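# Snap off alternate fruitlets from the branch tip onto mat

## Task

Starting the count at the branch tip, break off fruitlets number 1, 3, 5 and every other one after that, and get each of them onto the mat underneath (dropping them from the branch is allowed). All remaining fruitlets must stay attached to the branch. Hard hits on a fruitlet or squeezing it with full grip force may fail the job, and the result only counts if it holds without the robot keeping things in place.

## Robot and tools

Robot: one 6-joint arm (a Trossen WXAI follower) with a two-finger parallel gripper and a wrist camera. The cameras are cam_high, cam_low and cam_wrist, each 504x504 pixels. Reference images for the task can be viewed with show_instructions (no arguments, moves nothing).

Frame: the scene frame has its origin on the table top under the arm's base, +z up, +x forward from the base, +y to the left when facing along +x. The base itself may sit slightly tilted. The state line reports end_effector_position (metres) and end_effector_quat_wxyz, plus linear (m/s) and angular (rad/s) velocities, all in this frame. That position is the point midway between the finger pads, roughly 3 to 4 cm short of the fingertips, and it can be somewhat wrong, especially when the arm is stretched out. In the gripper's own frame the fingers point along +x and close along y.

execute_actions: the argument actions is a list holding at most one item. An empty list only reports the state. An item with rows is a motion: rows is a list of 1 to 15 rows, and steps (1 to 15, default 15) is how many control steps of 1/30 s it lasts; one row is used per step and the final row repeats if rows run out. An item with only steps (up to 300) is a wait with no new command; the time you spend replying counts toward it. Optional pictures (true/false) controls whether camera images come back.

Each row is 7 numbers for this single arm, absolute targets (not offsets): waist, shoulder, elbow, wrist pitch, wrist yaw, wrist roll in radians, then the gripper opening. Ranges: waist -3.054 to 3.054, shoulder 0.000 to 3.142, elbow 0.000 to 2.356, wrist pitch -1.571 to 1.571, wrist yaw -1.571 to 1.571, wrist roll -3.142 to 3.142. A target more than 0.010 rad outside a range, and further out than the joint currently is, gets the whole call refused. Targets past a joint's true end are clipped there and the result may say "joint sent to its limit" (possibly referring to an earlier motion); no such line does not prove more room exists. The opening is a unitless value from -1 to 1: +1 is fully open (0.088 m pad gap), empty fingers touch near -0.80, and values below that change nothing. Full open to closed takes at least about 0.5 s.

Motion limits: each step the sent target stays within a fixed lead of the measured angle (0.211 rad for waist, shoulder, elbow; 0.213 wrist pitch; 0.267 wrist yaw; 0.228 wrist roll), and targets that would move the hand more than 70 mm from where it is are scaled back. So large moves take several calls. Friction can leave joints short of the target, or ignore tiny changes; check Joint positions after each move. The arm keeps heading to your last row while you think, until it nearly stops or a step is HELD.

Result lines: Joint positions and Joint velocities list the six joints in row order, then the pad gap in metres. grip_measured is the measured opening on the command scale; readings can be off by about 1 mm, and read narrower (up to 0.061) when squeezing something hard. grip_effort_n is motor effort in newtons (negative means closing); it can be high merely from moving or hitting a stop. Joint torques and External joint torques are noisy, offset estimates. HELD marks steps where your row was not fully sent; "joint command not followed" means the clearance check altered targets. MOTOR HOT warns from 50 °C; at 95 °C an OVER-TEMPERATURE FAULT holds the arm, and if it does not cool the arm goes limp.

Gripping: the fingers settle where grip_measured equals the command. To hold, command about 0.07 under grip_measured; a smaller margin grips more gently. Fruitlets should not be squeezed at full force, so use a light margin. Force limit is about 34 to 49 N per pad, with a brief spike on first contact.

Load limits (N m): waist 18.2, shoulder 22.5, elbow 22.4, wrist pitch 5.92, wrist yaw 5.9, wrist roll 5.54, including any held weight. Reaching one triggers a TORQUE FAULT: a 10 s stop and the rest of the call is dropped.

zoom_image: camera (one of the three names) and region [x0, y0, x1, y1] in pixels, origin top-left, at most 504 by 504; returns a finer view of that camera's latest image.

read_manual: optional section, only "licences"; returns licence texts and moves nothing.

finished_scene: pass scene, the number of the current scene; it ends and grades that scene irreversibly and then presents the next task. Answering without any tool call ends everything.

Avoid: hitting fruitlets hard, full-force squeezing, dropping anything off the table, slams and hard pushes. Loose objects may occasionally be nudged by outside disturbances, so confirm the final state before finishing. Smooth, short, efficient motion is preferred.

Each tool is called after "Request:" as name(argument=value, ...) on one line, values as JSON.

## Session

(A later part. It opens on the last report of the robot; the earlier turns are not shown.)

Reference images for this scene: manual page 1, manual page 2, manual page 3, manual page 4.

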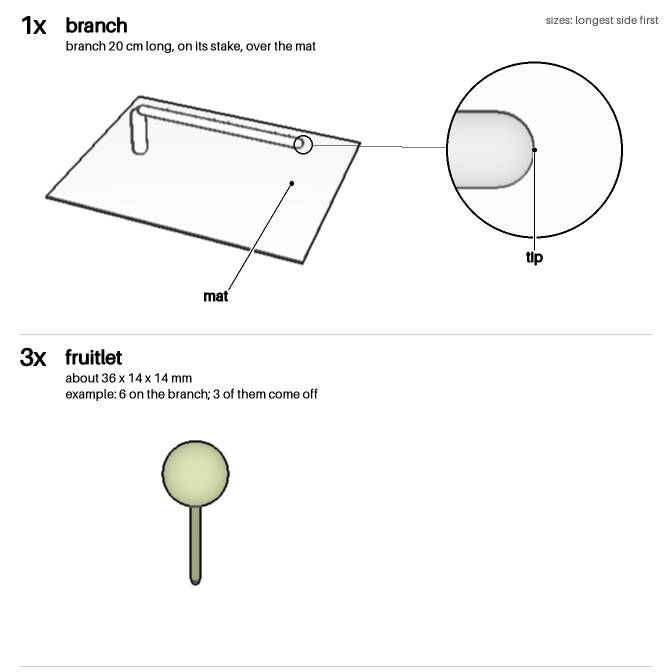

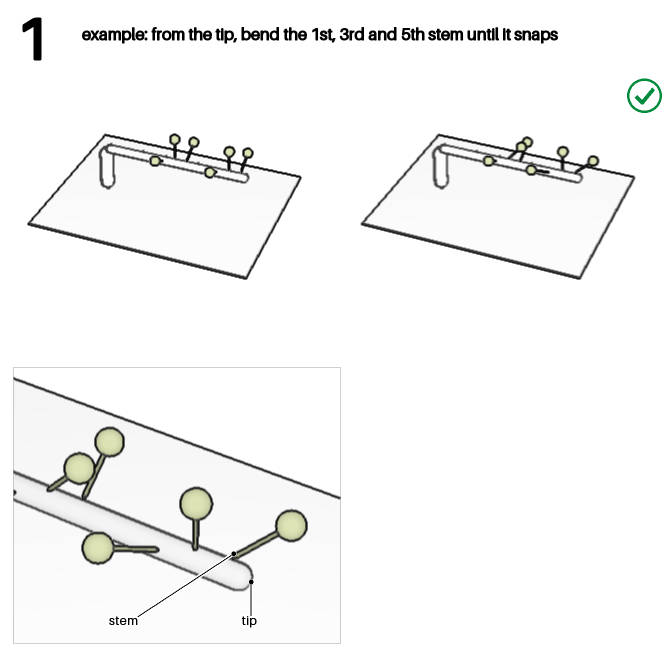

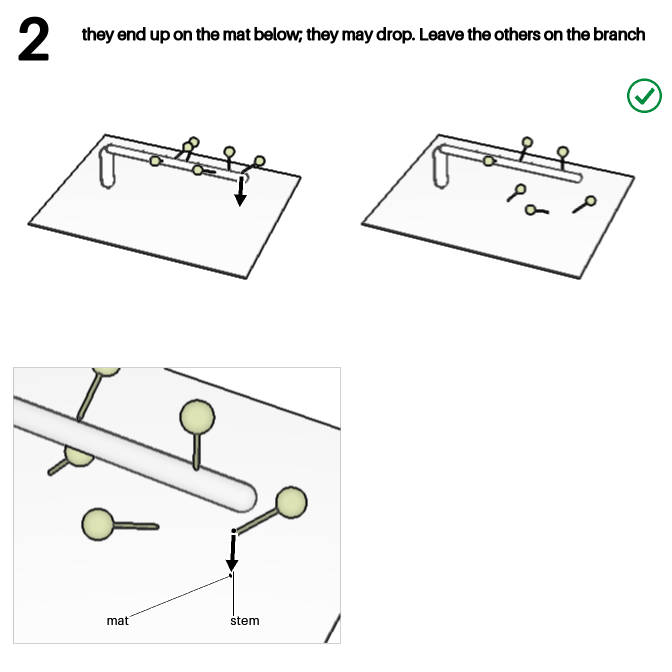

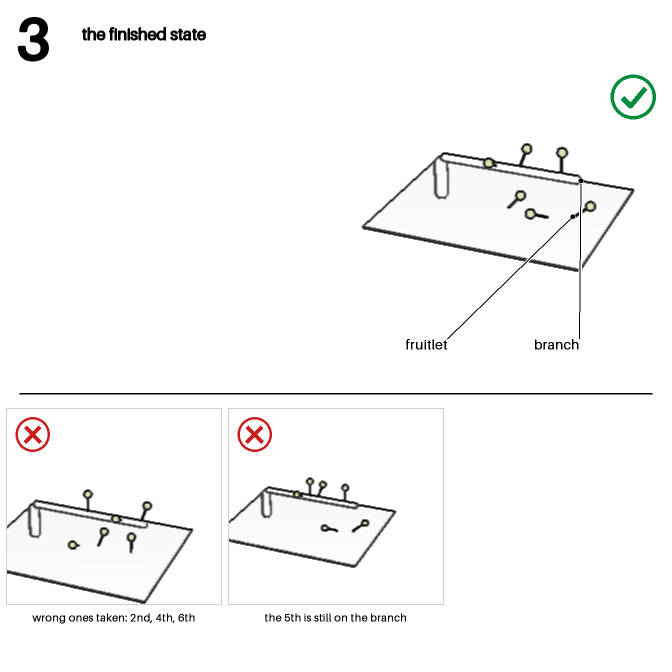

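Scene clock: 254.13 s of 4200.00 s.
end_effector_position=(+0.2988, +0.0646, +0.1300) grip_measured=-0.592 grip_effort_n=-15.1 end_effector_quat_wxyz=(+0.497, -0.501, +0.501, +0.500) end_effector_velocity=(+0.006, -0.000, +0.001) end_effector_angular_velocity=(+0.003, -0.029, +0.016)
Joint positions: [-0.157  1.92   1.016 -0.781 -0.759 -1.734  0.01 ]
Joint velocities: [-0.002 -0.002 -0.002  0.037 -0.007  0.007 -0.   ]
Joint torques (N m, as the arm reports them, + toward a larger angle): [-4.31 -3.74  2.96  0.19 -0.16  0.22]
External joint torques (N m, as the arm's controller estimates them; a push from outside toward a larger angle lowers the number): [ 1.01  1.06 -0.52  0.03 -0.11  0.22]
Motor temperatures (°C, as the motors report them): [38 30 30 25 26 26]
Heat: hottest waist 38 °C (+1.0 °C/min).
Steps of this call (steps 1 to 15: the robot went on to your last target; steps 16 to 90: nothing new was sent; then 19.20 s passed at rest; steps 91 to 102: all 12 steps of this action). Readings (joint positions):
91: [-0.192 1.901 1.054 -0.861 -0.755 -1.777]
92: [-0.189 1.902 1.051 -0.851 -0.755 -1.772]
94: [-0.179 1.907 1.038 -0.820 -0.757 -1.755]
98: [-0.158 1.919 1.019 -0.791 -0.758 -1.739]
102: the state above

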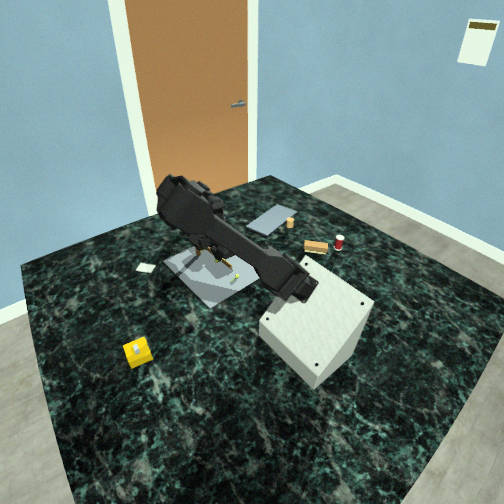

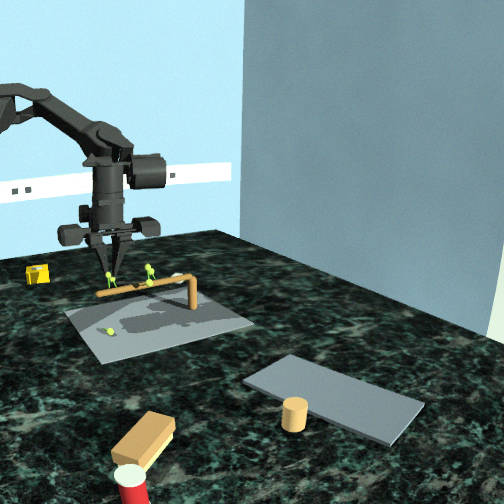

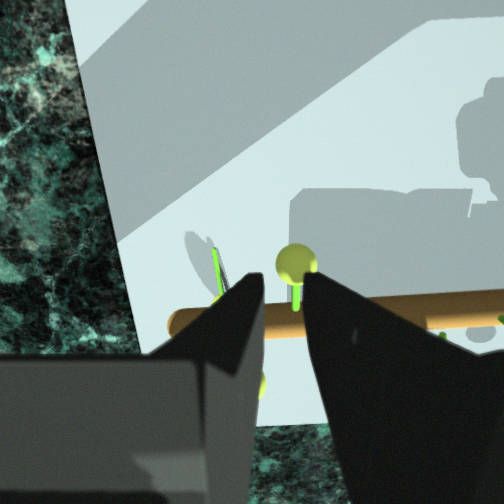

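Request:
execute_actions(actions=[{"rows":[[-0.158,1.931,1.030,-0.790,-0.762,-1.73,-0.595],[-0.160,1.935,1.040,-0.796,-0.762,-1.733,-0.595],[-0.161,1.940,1.046,-0.797,-0.762,-1.735,-0.595]],"steps":10}])

Request:
zoom_image(camera="cam_low", region=[80, 250, 220, 350])

Scene clock: 276.87 s of 4200.00 s.
end_effector_position=(+0.3032, +0.0652, +0.1321) grip_measured=-0.592 grip_effort_n=-15.1 end_effector_quat_wxyz=(+0.498, -0.501, +0.502, +0.499) end_effector_velocity=(+0.001, +0.001, +0.003) end_effector_angular_velocity=(+0.009, +0.002, -0.006)
Joint positions: [-0.158  1.928  1.038 -0.793 -0.759 -1.733  0.01 ]
Joint velocities: [-0.007  0.002  0.012 -0.022 -0.007 -0.007 -0.   ]
Joint torques (N m, as the arm reports them, + toward a larger angle): [-4.71 -3.66  4.41 -0.09 -0.17 -0.11]
External joint torques (N m, as the arm's controller estimates them; a push from outside toward a larger angle lowers the number): [ 0.67  1.23  0.86 -0.27 -0.12 -0.1 ]
Motor temperatures (°C, as the motors report them): [38 30 30 25 26 26]
Heat: hottest waist 38 °C (+1.0 °C/min).
Steps of this call (steps 1 to 15: the robot went on to your last target; steps 16 to 90: nothing new was sent; then 19.40 s passed at rest; steps 91 to 100: all 10 steps of this action). Readings (joint positions):
91: [-0.157 1.920 1.016 -0.779 -0.759 -1.733]
92: [-0.157 1.921 1.018 -0.783 -0.759 -1.733]
94: [-0.157 1.925 1.027 -0.788 -0.759 -1.733]
98: [-0.158 1.928 1.037 -0.793 -0.759 -1.733]
100: the state above

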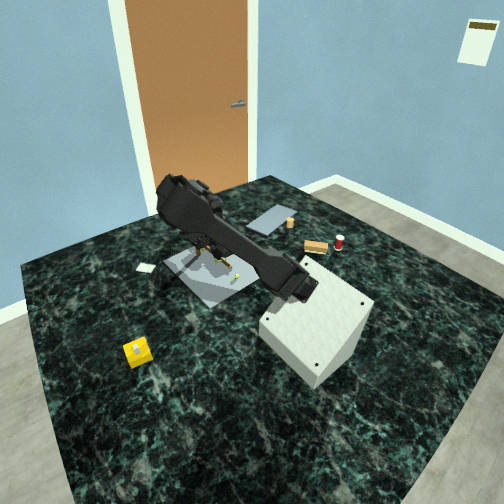

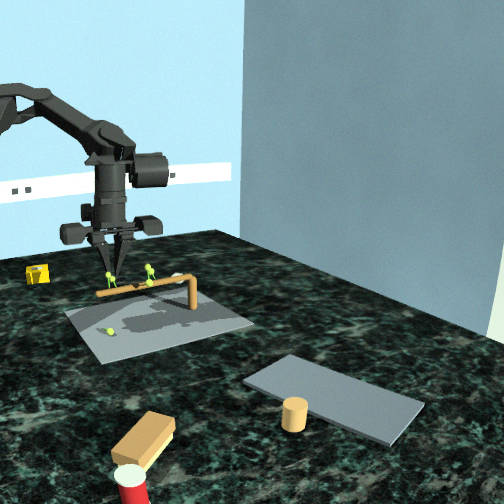

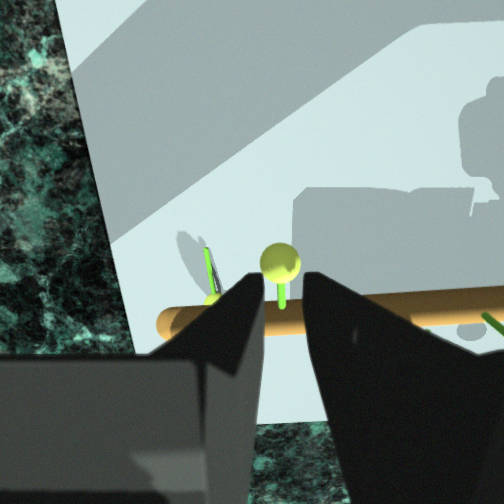

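Region (80, 250, 220, 350) of cam_low's 504x504 image, scaled by 3.600, with more detail than that image has; it fills the top 360 rows of this view, and the rest is white.

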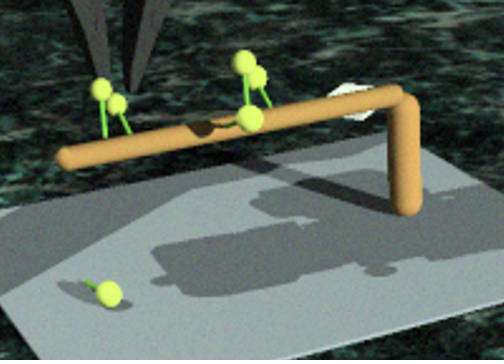

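Request:
execute_actions(actions=[{"rows":[[-0.153,1.941,1.026,-0.782,-0.762,-1.726,-0.595],[-0.147,1.943,1.020,-0.769,-0.763,-1.718,-0.595],[-0.141,1.945,1.014,-0.756,-0.763,-1.71,-0.595],[-0.134,1.947,1.008,-0.742,-0.764,-1.70,-0.595]],"steps":12}])

Request:
zoom_image(camera="cam_low", region=[80, 250, 220, 350])

Scene clock: 290.97 s of 4200.00 s.
end_effector_position=(+0.3019, +0.0651, +0.1223) grip_measured=-0.592 grip_effort_n=-15.1 end_effector_quat_wxyz=(+0.497, -0.501, +0.502, +0.501) end_effector_velocity=(+0.004, +0.000, +0.001) end_effector_angular_velocity=(+0.005, -0.018, +0.006)
Joint positions: [-0.137  1.937  1.016 -0.746 -0.761 -1.708  0.01 ]
Joint velocities: [-0.002 -0.002 -0.002  0.022 -0.007  0.007 -0.   ]
Joint torques (N m, as the arm reports them, + toward a larger angle): [-4.34 -3.81  2.85  0.2  -0.17  0.22]
External joint torques (N m, as the arm's controller estimates them; a push from outside toward a larger angle lowers the number): [ 1.06  1.12 -0.57  0.03 -0.11  0.22]
Motor temperatures (°C, as the motors report them): [38 30 30 25 26 26]
Heat: hottest waist 38 °C (+0.0 °C/min).
Steps of this call (steps 1 to 15: the robot went on to your last target; steps 16 to 90: nothing new was sent; then 10.70 s passed at rest; steps 91 to 102: all 12 steps of this action). Readings (joint positions):
91: [-0.158 1.929 1.039 -0.795 -0.759 -1.733]
92: [-0.158 1.930 1.037 -0.789 -0.759 -1.733]
94: [-0.152 1.932 1.030 -0.769 -0.760 -1.723]
98: [-0.138 1.937 1.018 -0.752 -0.760 -1.711]
102: the state above

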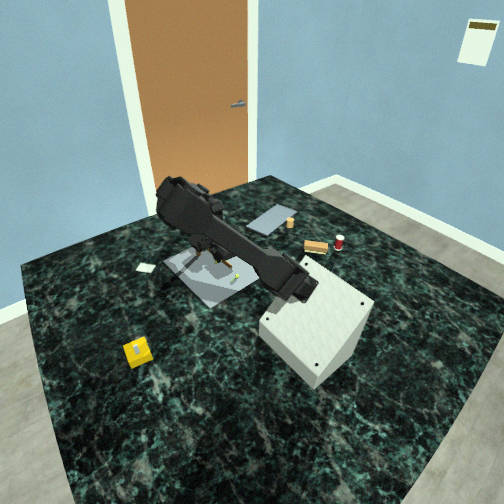

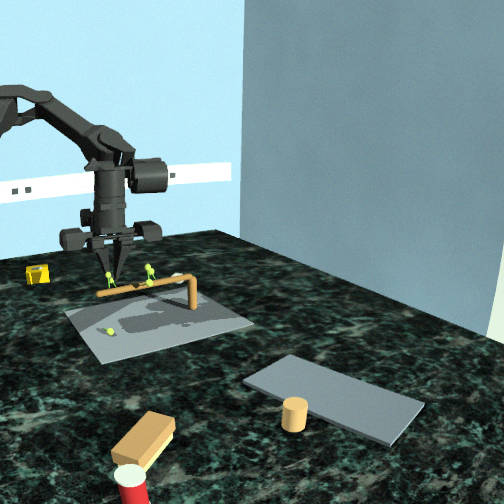

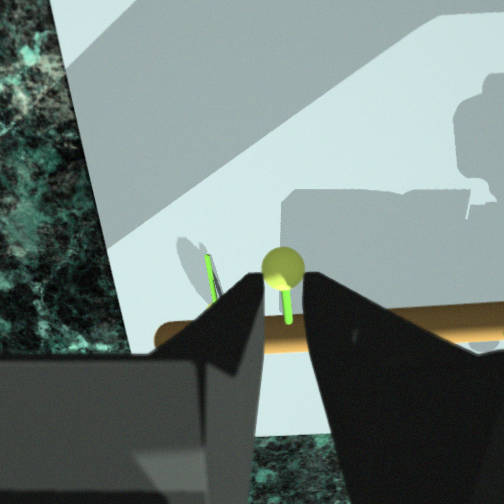

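Region (80, 250, 220, 350) of cam_low's 504x504 image, scaled by 3.600, with more detail than that image has; it fills the top 360 rows of this view, and the rest is white.

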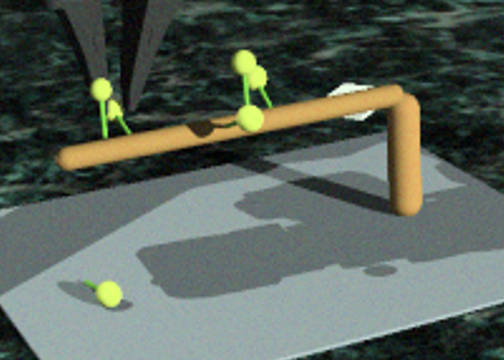

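Request:
execute_actions(actions=[{"rows":[[-0.127,1.948,1.003,-0.730,-0.764,-1.69,-0.595],[-0.119,1.949,0.996,-0.715,-0.765,-1.68,-0.595],[-0.111,1.950,0.989,-0.70,-0.765,-1.67,-0.595],[-0.103,1.951,0.981,-0.683,-0.766,-1.658,-0.595]],"steps":12}])

Request:
zoom_image(camera="cam_low", region=[80, 250, 220, 350])

Scene clock: 300.90 s of 4200.00 s.
end_effector_position=(+0.3002, +0.0667, +0.1112) grip_measured=-0.592 grip_effort_n=-15.1 end_effector_quat_wxyz=(+0.497, -0.500, +0.503, +0.500) end_effector_velocity=(+0.004, +0.000, +0.001) end_effector_angular_velocity=(+0.006, -0.018, +0.006)
Joint positions: [-0.107  1.941  0.988 -0.687 -0.762 -1.666  0.01 ]
Joint velocities: [-0.002 -0.002 -0.002  0.022 -0.007  0.007 -0.   ]
Joint torques (N m, as the arm reports them, + toward a larger angle): [-4.2  -3.72  2.7   0.2  -0.21  0.2 ]
External joint torques (N m, as the arm's controller estimates them; a push from outside toward a larger angle lowers the number): [ 1.17  1.22 -0.56  0.03 -0.16  0.2 ]
Motor temperatures (°C, as the motors report them): [38 29 30 25 26 26]
Heat: hottest waist 38 °C (+0.0 °C/min).
Steps of this call (steps 1 to 15: the robot went on to your last target; steps 16 to 90: nothing new was sent; then 6.53 s passed at rest; steps 91 to 102: all 12 steps of this action). Readings (joint positions):
91: [-0.136 1.937 1.014 -0.741 -0.761 -1.704]
92: [-0.134 1.937 1.012 -0.735 -0.761 -1.699]
94: [-0.124 1.937 1.003 -0.714 -0.762 -1.685]
98: [-0.108 1.941 0.991 -0.693 -0.762 -1.670]
102: the state above

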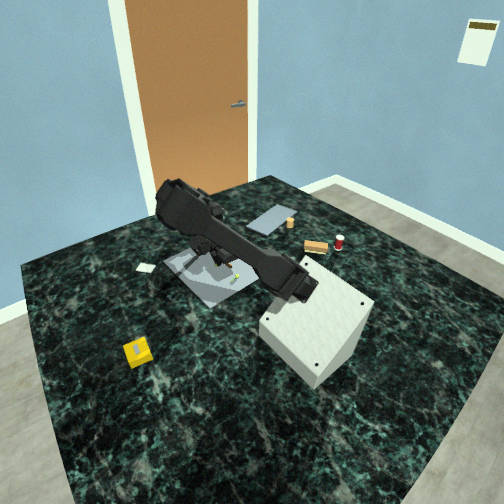

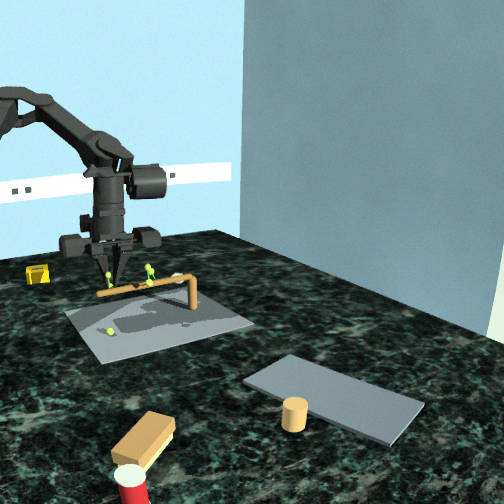

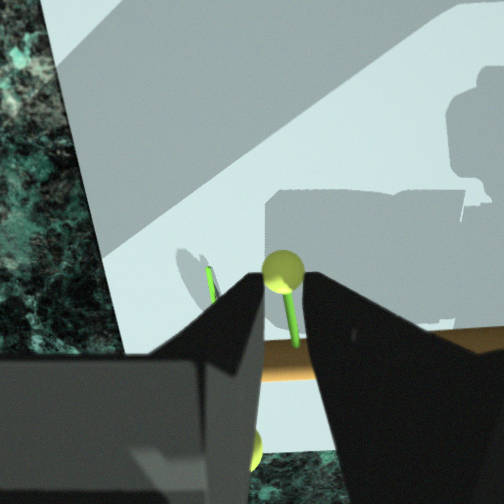

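Region (80, 250, 220, 350) of cam_low's 504x504 image, scaled by 3.600, with more detail than that image has; it fills the top 360 rows of this view, and the rest is white.

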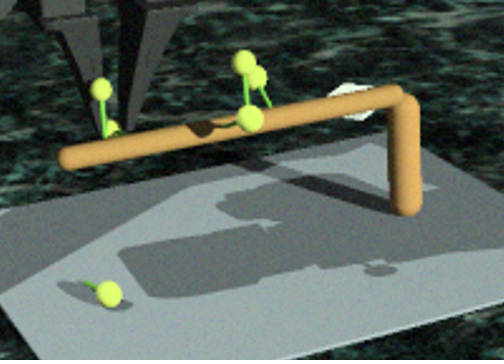

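Request:
execute_actions(actions=[{"rows":[[-0.095,1.953,0.977,-0.670,-0.766,-1.65,-0.595],[-0.086,1.955,0.973,-0.655,-0.766,-1.638,-0.595],[-0.077,1.957,0.968,-0.641,-0.767,-1.625,-0.595],[-0.068,1.959,0.964,-0.627,-0.767,-1.612,-0.595]],"steps":12}])

Request:
zoom_image(camera="cam_low", region=[80, 250, 220, 350])

Scene clock: 308.37 s of 4200.00 s.
end_effector_position=(+0.3000, +0.0710, +0.0994) grip_measured=-0.592 grip_effort_n=-15.1 end_effector_quat_wxyz=(+0.496, -0.500, +0.503, +0.502) end_effector_velocity=(+0.003, +0.002, +0.002) end_effector_angular_velocity=(+0.007, -0.014, -0.012)
Joint positions: [-0.07   1.949  0.971 -0.631 -0.764 -1.62   0.01 ]
Joint velocities: [-0.002 -0.007  0.002  0.007 -0.007  0.022 -0.   ]
Joint torques (N m, as the arm reports them, + toward a larger angle): [-4.37 -3.76  2.65  0.19 -0.17  0.22]
External joint torques (N m, as the arm's controller estimates them; a push from outside toward a larger angle lowers the number): [ 1.01  1.3  -0.51  0.02 -0.11  0.22]
Motor temperatures (°C, as the motors report them): [38 29 30 25 26 26]
Heat: hottest waist 38 °C (+0.0 °C/min).
Steps of this call (steps 1 to 15: the robot went on to your last target; steps 16 to 90: nothing new was sent; then 4.07 s passed at rest; steps 91 to 102: all 12 steps of this action). Readings (joint positions):
91: [-0.106 1.941 0.987 -0.682 -0.762 -1.662]
92: [-0.103 1.942 0.985 -0.675 -0.762 -1.657]
94: [-0.094 1.944 0.980 -0.655 -0.762 -1.641]
98: [-0.073 1.948 0.972 -0.637 -0.764 -1.624]
102: the state above

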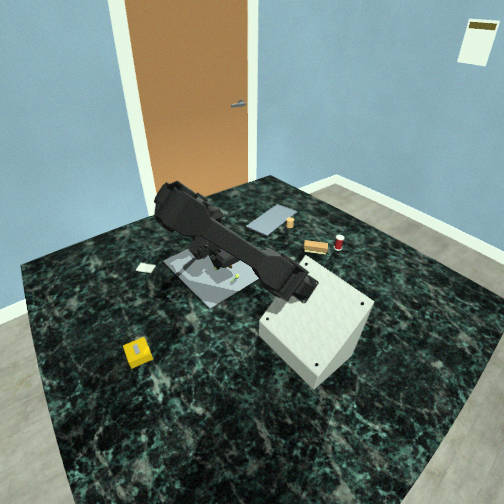

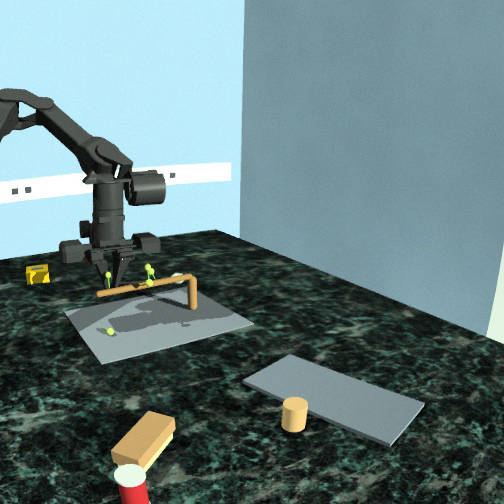

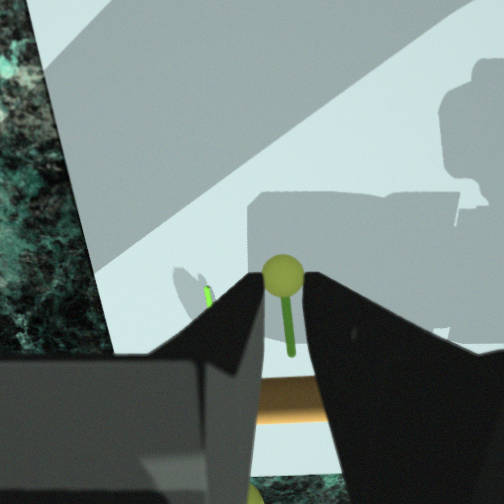

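Region (80, 250, 220, 350) of cam_low's 504x504 image, scaled by 3.600, with more detail than that image has; it fills the top 360 rows of this view, and the rest is white.

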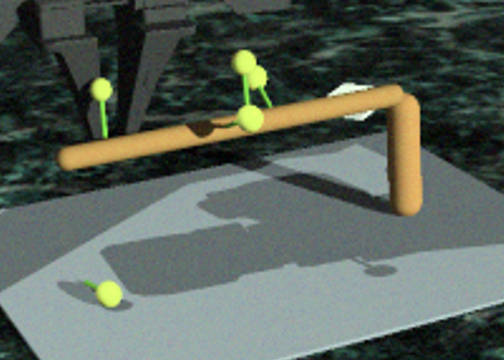

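Request:
execute_actions(actions=[{"steps":3}])

Scene clock: 312.00 s of 4200.00 s.
end_effector_position=(+0.3003, +0.0710, +0.0994) grip_measured=-0.592 grip_effort_n=-15.1 end_effector_quat_wxyz=(+0.496, -0.500, +0.503, +0.501) end_effector_velocity=(-0.006, -0.001, -0.001) end_effector_angular_velocity=(-0.007, +0.021, -0.010)
Joint positions: [-0.07   1.949  0.971 -0.629 -0.764 -1.619  0.01 ]
Joint velocities: [ 0.002 -0.002 -0.007 -0.022  0.007 -0.007  0.   ]
Joint torques (N m, as the arm reports them, + toward a larger angle): [-4.35 -3.79  2.63  0.21 -0.17  0.22]
External joint torques (N m, as the arm's controller estimates them; a push from outside toward a larger angle lowers the number): [ 1.02  1.23 -0.46  0.05 -0.12  0.22]
Motor temperatures (°C, as the motors report them): [38 29 30 25 26 26]
Heat: hottest waist 38 °C (+0.0 °C/min).
Steps of this call (steps 1 to 15: the robot went on to your last target; steps 16 to 90: nothing new was sent; then 0.63 s passed at rest). Readings (joint positions):
1: [-0.070 1.949 0.971 -0.631 -0.764 -1.620]
2: [-0.070 1.949 0.971 -0.630 -0.764 -1.619]
4: [-0.070 1.949 0.971 -0.630 -0.764 -1.619]
8: [-0.070 1.949 0.971 -0.629 -0.764 -1.619]
90: the state above
The arm was judged still, so your last target was given up. Only a new action makes it travel on or press farther. Fingers that are still opening or closing keep moving.

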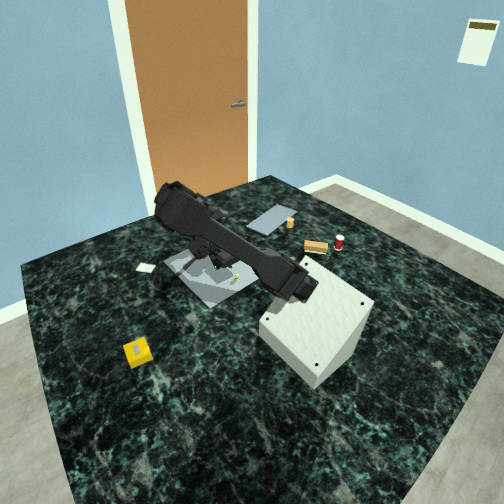

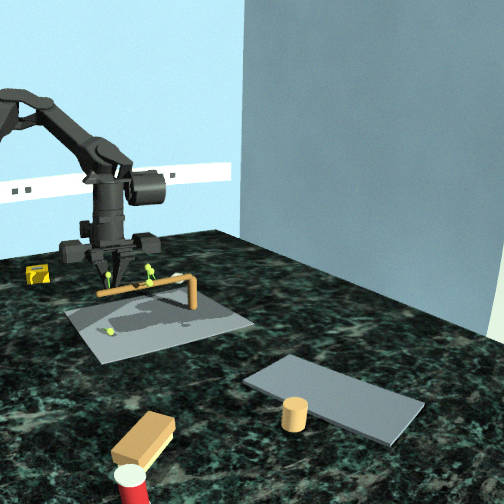

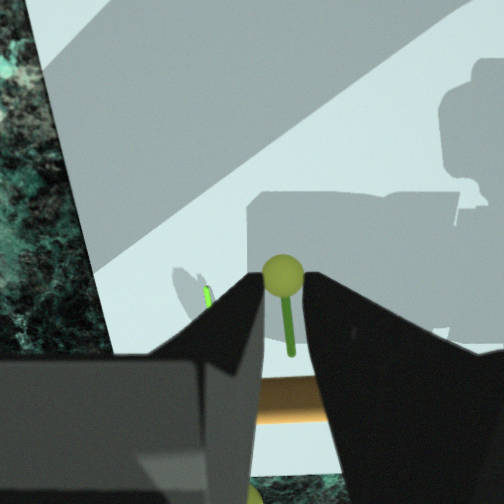

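Request:
zoom_image(camera="cam_wrist", region=[200, 230, 360, 440])

Request:
zoom_image(camera="cam_high", region=[160, 220, 270, 310])

Region (200, 230, 360, 440) of cam_wrist's 504x504 image, scaled by 2.400, with more detail than that image has; it fills the left 384 columns of this view, and the rest is white.

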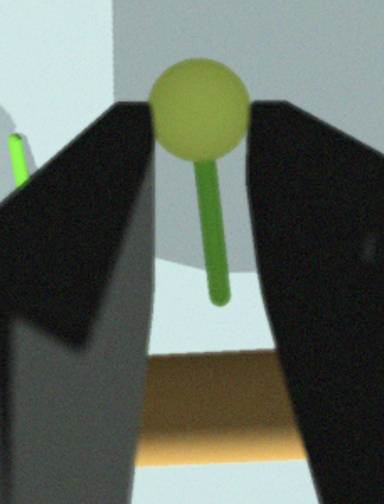

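Region (160, 220, 270, 310) of cam_high's 504x504 image, scaled by 4.582, with more detail than that image has; it fills the top 412 rows of this view, and the rest is white.

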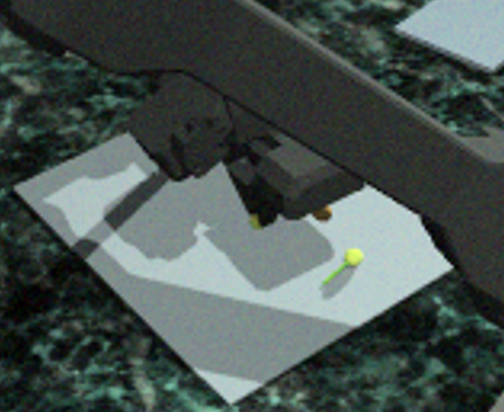

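Request:
execute_actions(actions=[{"rows":[[-0.068,1.959,0.964,-0.627,-0.767,-1.612,-0.55],[-0.068,1.959,0.964,-0.627,-0.767,-1.612,-0.5]],"steps":12}])

Request:
zoom_image(camera="cam_low", region=[80, 250, 220, 350])

Scene clock: 339.03 s of 4200.00 s.
end_effector_position=(+0.3002, +0.0709, +0.0993) grip_measured=-0.505 grip_effort_n=12.8 end_effector_quat_wxyz=(+0.496, -0.500, +0.503, +0.501) end_effector_velocity=(-0.004, +0.001, -0.001) end_effector_angular_velocity=(+0.008, +0.010, +0.001)
Joint positions: [-0.07   1.949  0.97  -0.629 -0.764 -1.618  0.014]
Joint velocities: [ 0.002 -0.002 -0.007 -0.007 -0.007 -0.007  0.001]
Joint torques (N m, as the arm reports them, + toward a larger angle): [-4.36 -3.82  2.62  0.2  -0.17  0.21]
External joint torques (N m, as the arm's controller estimates them; a push from outside toward a larger angle lowers the number): [ 1.04  1.18 -0.48  0.04 -0.12  0.21]
Motor temperatures (°C, as the motors report them): [38 29 30 25 26 26]
Heat: hottest waist 38 °C (+0.0 °C/min).
Steps of this call (steps 1 to 90: nothing new was sent; then 23.63 s passed at rest; steps 91 to 102: all 12 steps of this action). Readings (joint positions):
91: [-0.070 1.949 0.971 -0.629 -0.764 -1.619]
92: [-0.070 1.949 0.971 -0.629 -0.764 -1.619]
94: [-0.070 1.949 0.971 -0.629 -0.764 -1.618]
98: [-0.070 1.949 0.970 -0.629 -0.764 -1.618]
102: the state above

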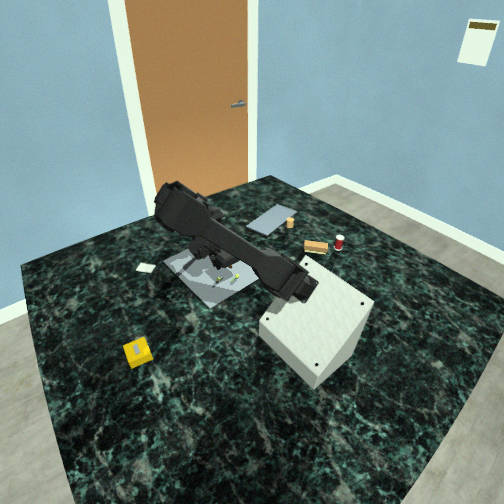

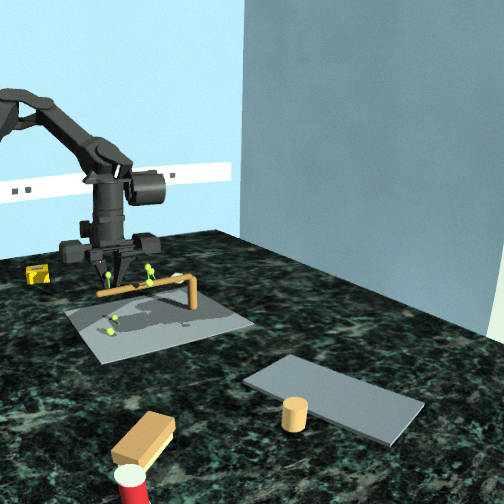

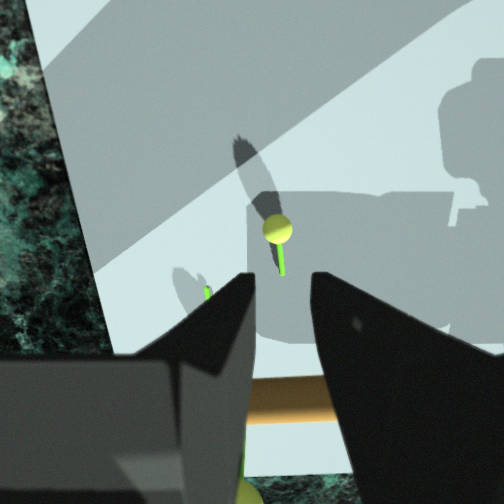

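Region (80, 250, 220, 350) of cam_low's 504x504 image, scaled by 3.600, with more detail than that image has; it fills the top 360 rows of this view, and the rest is white.

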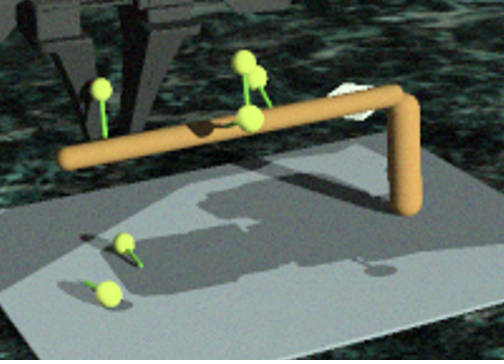

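Request:
execute_actions(actions=[{"rows":[[-0.095,1.94,0.985,-0.68,-0.765,-1.65,-0.48],[-0.13,1.925,1.01,-0.74,-0.763,-1.69,-0.47],[-0.165,1.91,1.04,-0.80,-0.761,-1.74,-0.46],[-0.20,1.90,1.075,-0.87,-0.756,-1.79,-0.452],[-0.225,1.90,1.11,-0.93,-0.752,-1.82,-0.452],[-0.239,1.925,1.15,-0.965,-0.75,-1.839,-0.452],[-0.239,1.96,1.195,-0.975,-0.75,-1.839,-0.452],[-0.239,1.995,1.24,-0.985,-0.75,-1.839,-0.452],[-0.239,2.03,1.283,-0.995,-0.75,-1.839,-0.452],[-0.239,2.065,1.325,-1.005,-0.75,-1.839,-0.452],[-0.239,2.10,1.365,-1.013,-0.75,-1.839,-0.452],[-0.239,2.125,1.39,-1.02,-0.75,-1.839,-0.452],[-0.239,2.136,1.40,-1.022,-0.751,-1.839,-0.452]],"steps":15}], pictures=false)

Request:
execute_actions(actions=[{"steps":10}])

Scene clock: 377.87 s of 4200.00 s.
end_effector_position=(+0.3593, +0.0510, +0.1676) grip_measured=-0.455 grip_effort_n=12.8 end_effector_quat_wxyz=(+0.502, -0.506, +0.495, +0.497) end_effector_velocity=(+0.015, -0.057, -0.050) end_effector_angular_velocity=(+0.047, +0.257, -0.211)
Joint positions: [-0.237  2.096  1.364 -1.003 -0.754 -1.829  0.017]
Joint velocities: [-0.002  0.413  0.281 -0.227  0.022 -0.037  0.   ]
Joint torques (N m, as the arm reports them, + toward a larger angle): [-5.42 -5.1   4.94 -0.22  0.02 -0.26]
External joint torques (N m, as the arm's controller estimates them; a push from outside toward a larger angle lowers the number): [ 0.89  1.22  0.95 -0.22  0.1  -0.26]
Motor temperatures (°C, as the motors report them): [38 29 30 25 26 26]
Heat: hottest waist 38 °C (+0.0 °C/min).
Steps of this call (steps 1 to 15: the robot went on to your last target; steps 16 to 90: nothing new was sent; then 35.33 s passed at rest; steps 91 to 105: all 15 steps of this action). Readings (joint positions):
91: [-0.072 1.949 0.972 -0.638 -0.764 -1.620]
92: [-0.079 1.949 0.978 -0.666 -0.764 -1.635]
94: [-0.118 1.942 1.005 -0.751 -0.764 -1.695]
98: [-0.216 1.944 1.131 -0.912 -0.755 -1.795]
105: the state above

Scene clock: 378.20 s of 4200.00 s.
end_effector_position=(+0.3629, +0.0484, +0.1660) grip_measured=-0.455 grip_effort_n=12.8 end_effector_quat_wxyz=(+0.501, -0.501, +0.499, +0.498) end_effector_velocity=(-0.002, +0.001, +0.000) end_effector_angular_velocity=(+0.011, +0.012, +0.005)
Joint positions: [-0.237  2.122  1.393 -1.019 -0.753 -1.833  0.017]
Joint velocities: [-0.002  0.007  0.007 -0.022 -0.007 -0.022 -0.   ]
Joint torques (N m, as the arm reports them, + toward a larger angle): [-5.6  -4.37  4.9  -0.11  0.   -0.26]
External joint torques (N m, as the arm's controller estimates them; a push from outside toward a larger angle lowers the number): [ 0.91  1.4   1.08 -0.27  0.05 -0.26]
Motor temperatures (°C, as the motors report them): [38 29 30 25 26 26]
Heat: hottest waist 38 °C (+0.0 °C/min).
Steps of this call (steps 1 to 10: the robot went on to your last target). Readings (joint positions):
1: [-0.237 2.106 1.371 -1.009 -0.753 -1.830]
2: [-0.237 2.114 1.374 -1.013 -0.753 -1.831]
4: [-0.237 2.121 1.381 -1.016 -0.753 -1.832]
8: [-0.237 2.122 1.391 -1.019 -0.753 -1.833]
10: the state above

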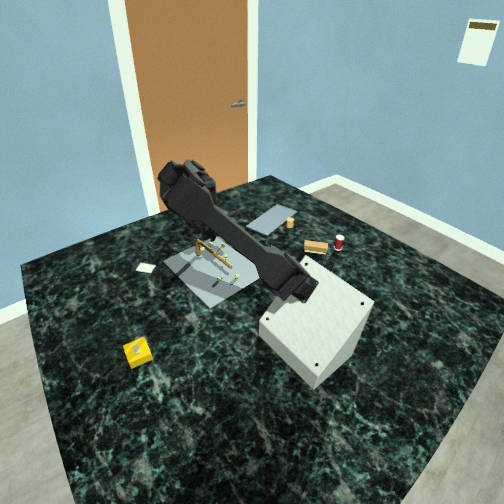

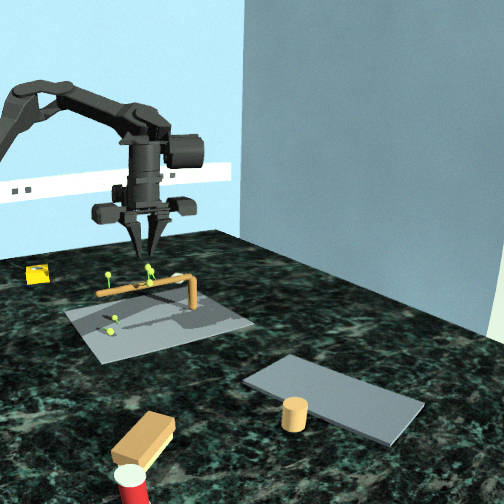

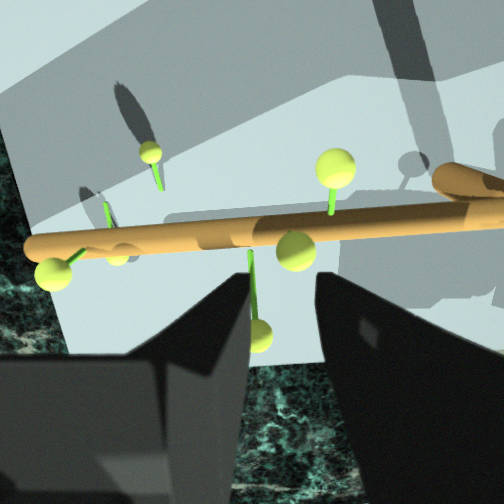

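Request:
execute_actions(actions=[{"rows":[[-0.232,2.142,1.398,-1.01,-0.753,-1.83,-0.452],[-0.226,2.148,1.396,-1.0,-0.754,-1.822,-0.452],[-0.221,2.152,1.392,-0.99,-0.755,-1.815,-0.452],[-0.216,2.155,1.388,-0.981,-0.756,-1.808,-0.452]],"steps":12}])

Request:
zoom_image(camera="cam_low", region=[80, 230, 220, 330])

Scene clock: 398.67 s of 4200.00 s.
end_effector_position=(+0.3665, +0.0474, +0.1558) grip_measured=-0.455 grip_effort_n=12.8 end_effector_quat_wxyz=(+0.498, -0.502, +0.499, +0.500) end_effector_velocity=(+0.000, -0.000, -0.000) end_effector_angular_velocity=(-0.008, -0.002, +0.014)
Joint positions: [-0.218  2.143  1.393 -0.985 -0.753 -1.815  0.017]
Joint velocities: [ 0.002 -0.002 -0.002  0.007  0.007 -0.007 -0.   ]
Joint torques (N m, as the arm reports them, + toward a larger angle): [-5.41 -4.67  3.6   0.2  -0.16  0.22]
External joint torques (N m, as the arm's controller estimates them; a push from outside toward a larger angle lowers the number): [ 1.13  1.4  -0.28  0.02 -0.11  0.21]
Motor temperatures (°C, as the motors report them): [39 30 30 25 26 26]
Heat: hottest waist 39 °C (+1.0 °C/min).
Steps of this call (steps 1 to 30: the robot went on to your last target; steps 31 to 90: nothing new was sent; then 17.07 s passed at rest; steps 91 to 102: all 12 steps of this action). Readings (joint positions):
91: [-0.237 2.125 1.393 -1.020 -0.753 -1.833]
92: [-0.237 2.127 1.393 -1.017 -0.753 -1.833]
94: [-0.232 2.133 1.393 -1.002 -0.753 -1.828]
98: [-0.219 2.143 1.393 -0.988 -0.753 -1.818]
102: the state above

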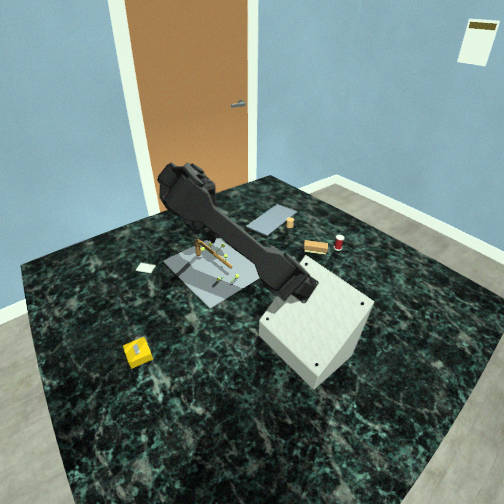

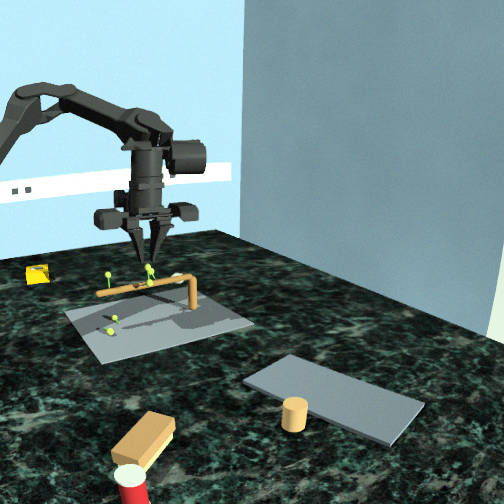

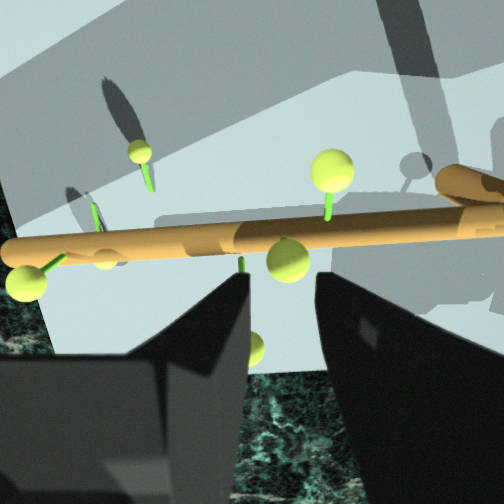

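Region (80, 230, 220, 330) of cam_low's 504x504 image, scaled by 3.600, with more detail than that image has; it fills the top 360 rows of this view, and the rest is white.

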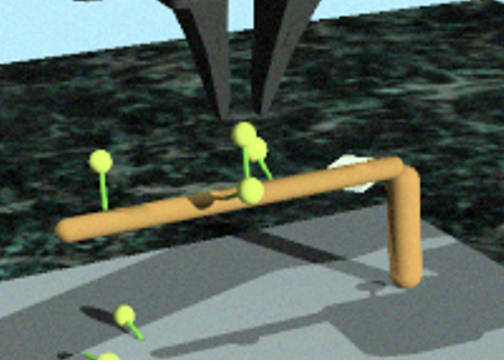

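Request:
execute_actions(actions=[{"rows":[[-0.217,2.158,1.402,-0.986,-0.756,-1.808,-0.452],[-0.217,2.159,1.408,-0.987,-0.756,-1.808,-0.452]],"steps":8}])

Scene clock: 410.27 s of 4200.00 s.
end_effector_position=(+0.3683, +0.0472, +0.1561) grip_measured=-0.455 grip_effort_n=12.8 end_effector_quat_wxyz=(+0.498, -0.504, +0.498, +0.500) end_effector_velocity=(+0.004, +0.003, +0.004) end_effector_angular_velocity=(+0.005, -0.012, +0.014)
Joint positions: [-0.218  2.147  1.399 -0.984 -0.753 -1.815  0.017]
Joint velocities: [-0.002 -0.002  0.017 -0.007 -0.007 -0.007 -0.   ]
Joint torques (N m, as the arm reports them, + toward a larger angle): [-5.5  -4.62  4.89 -0.09 -0.17  0.21]
External joint torques (N m, as the arm's controller estimates them; a push from outside toward a larger angle lowers the number): [ 1.13  1.53  0.94 -0.28 -0.11  0.21]
Motor temperatures (°C, as the motors report them): [40 30 30 25 26 26]
Heat: hottest waist 40 °C (+2.0 °C/min).
Steps of this call (steps 1 to 15: the robot went on to your last target; steps 16 to 90: nothing new was sent; then 8.33 s passed at rest; steps 91 to 98: all 8 steps of this action). Readings (joint positions):
91: [-0.218 2.144 1.393 -0.983 -0.753 -1.815]
92: [-0.218 2.145 1.393 -0.983 -0.753 -1.815]
94: [-0.218 2.146 1.396 -0.983 -0.753 -1.815]
98: the state above

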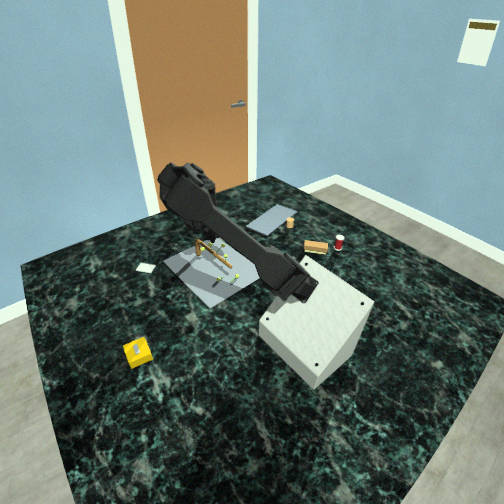

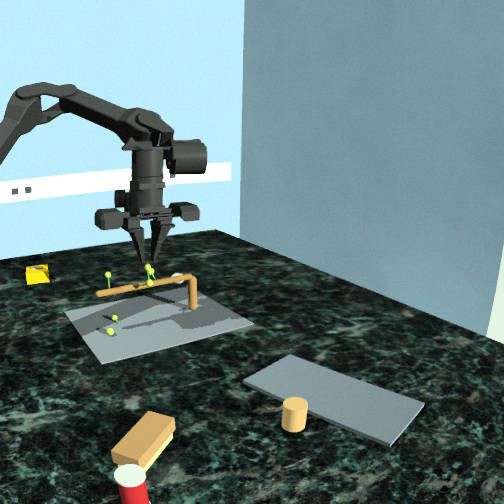

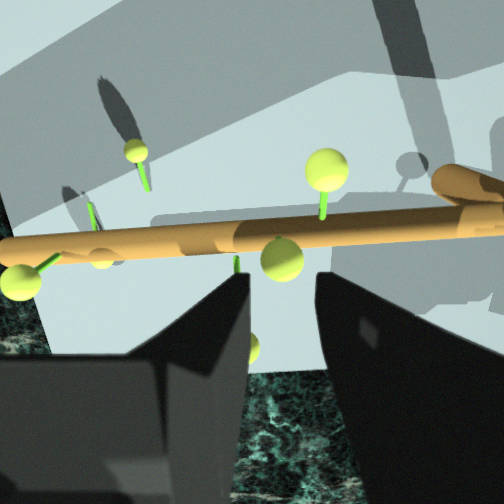

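Request:
execute_actions(actions=[{"rows":[[-0.209,2.161,1.385,-0.966,-0.757,-1.80,-0.452],[-0.201,2.163,1.375,-0.946,-0.757,-1.79,-0.452],[-0.192,2.166,1.366,-0.926,-0.758,-1.778,-0.452],[-0.183,2.169,1.357,-0.905,-0.759,-1.765,-0.452]],"steps":12}])

Request:
zoom_image(camera="cam_low", region=[80, 230, 220, 330])

Scene clock: 420.83 s of 4200.00 s.
end_effector_position=(+0.3682, +0.0476, +0.1385) grip_measured=-0.455 grip_effort_n=12.8 end_effector_quat_wxyz=(+0.496, -0.504, +0.499, +0.501) end_effector_velocity=(+0.007, +0.001, +0.002) end_effector_angular_velocity=(+0.001, -0.033, +0.020)
Joint positions: [-0.184  2.159  1.364 -0.91  -0.755 -1.773  0.017]
Joint velocities: [-0.002 -0.007 -0.002  0.037 -0.007  0.007 -0.   ]
Joint torques (N m, as the arm reports them, + toward a larger angle): [-5.51 -4.95  3.2   0.22 -0.17  0.2 ]
External joint torques (N m, as the arm's controller estimates them; a push from outside toward a larger angle lowers the number): [ 1.13  1.32 -0.61  0.04 -0.12  0.2 ]
Motor temperatures (°C, as the motors report them): [40 30 31 25 26 26]
Heat: hottest waist 40 °C (+2.0 °C/min).
Steps of this call (steps 1 to 15: the robot went on to your last target; steps 16 to 90: nothing new was sent; then 7.17 s passed at rest; steps 91 to 102: all 12 steps of this action). Readings (joint positions):
91: [-0.217 2.147 1.400 -0.984 -0.753 -1.812]
92: [-0.216 2.147 1.397 -0.974 -0.753 -1.808]
94: [-0.208 2.149 1.386 -0.945 -0.754 -1.793]
98: [-0.187 2.157 1.369 -0.918 -0.755 -1.777]
102: the state above

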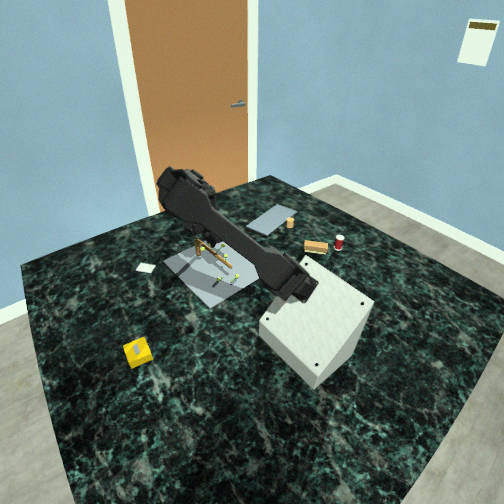

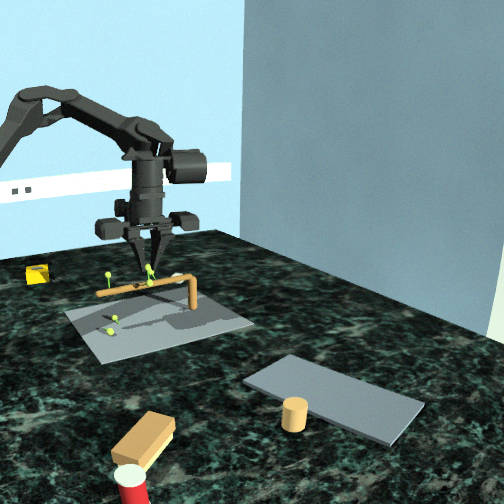

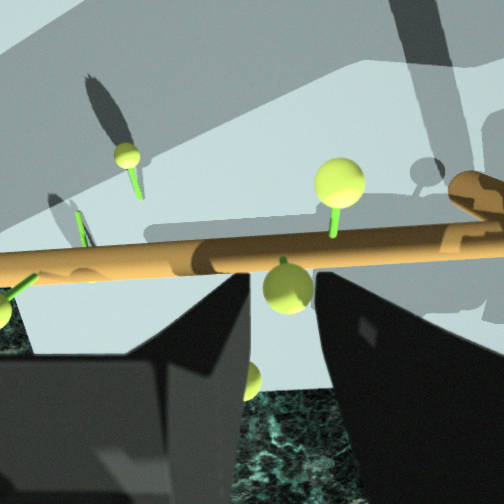

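Region (80, 230, 220, 330) of cam_low's 504x504 image, scaled by 3.600, with more detail than that image has; it fills the top 360 rows of this view, and the rest is white.

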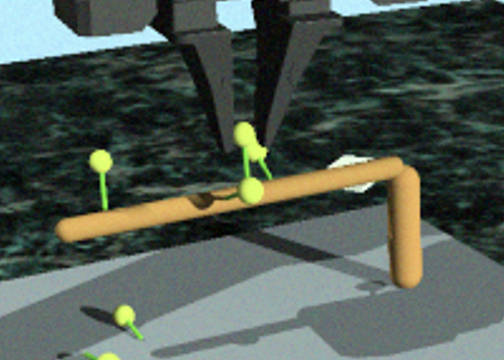

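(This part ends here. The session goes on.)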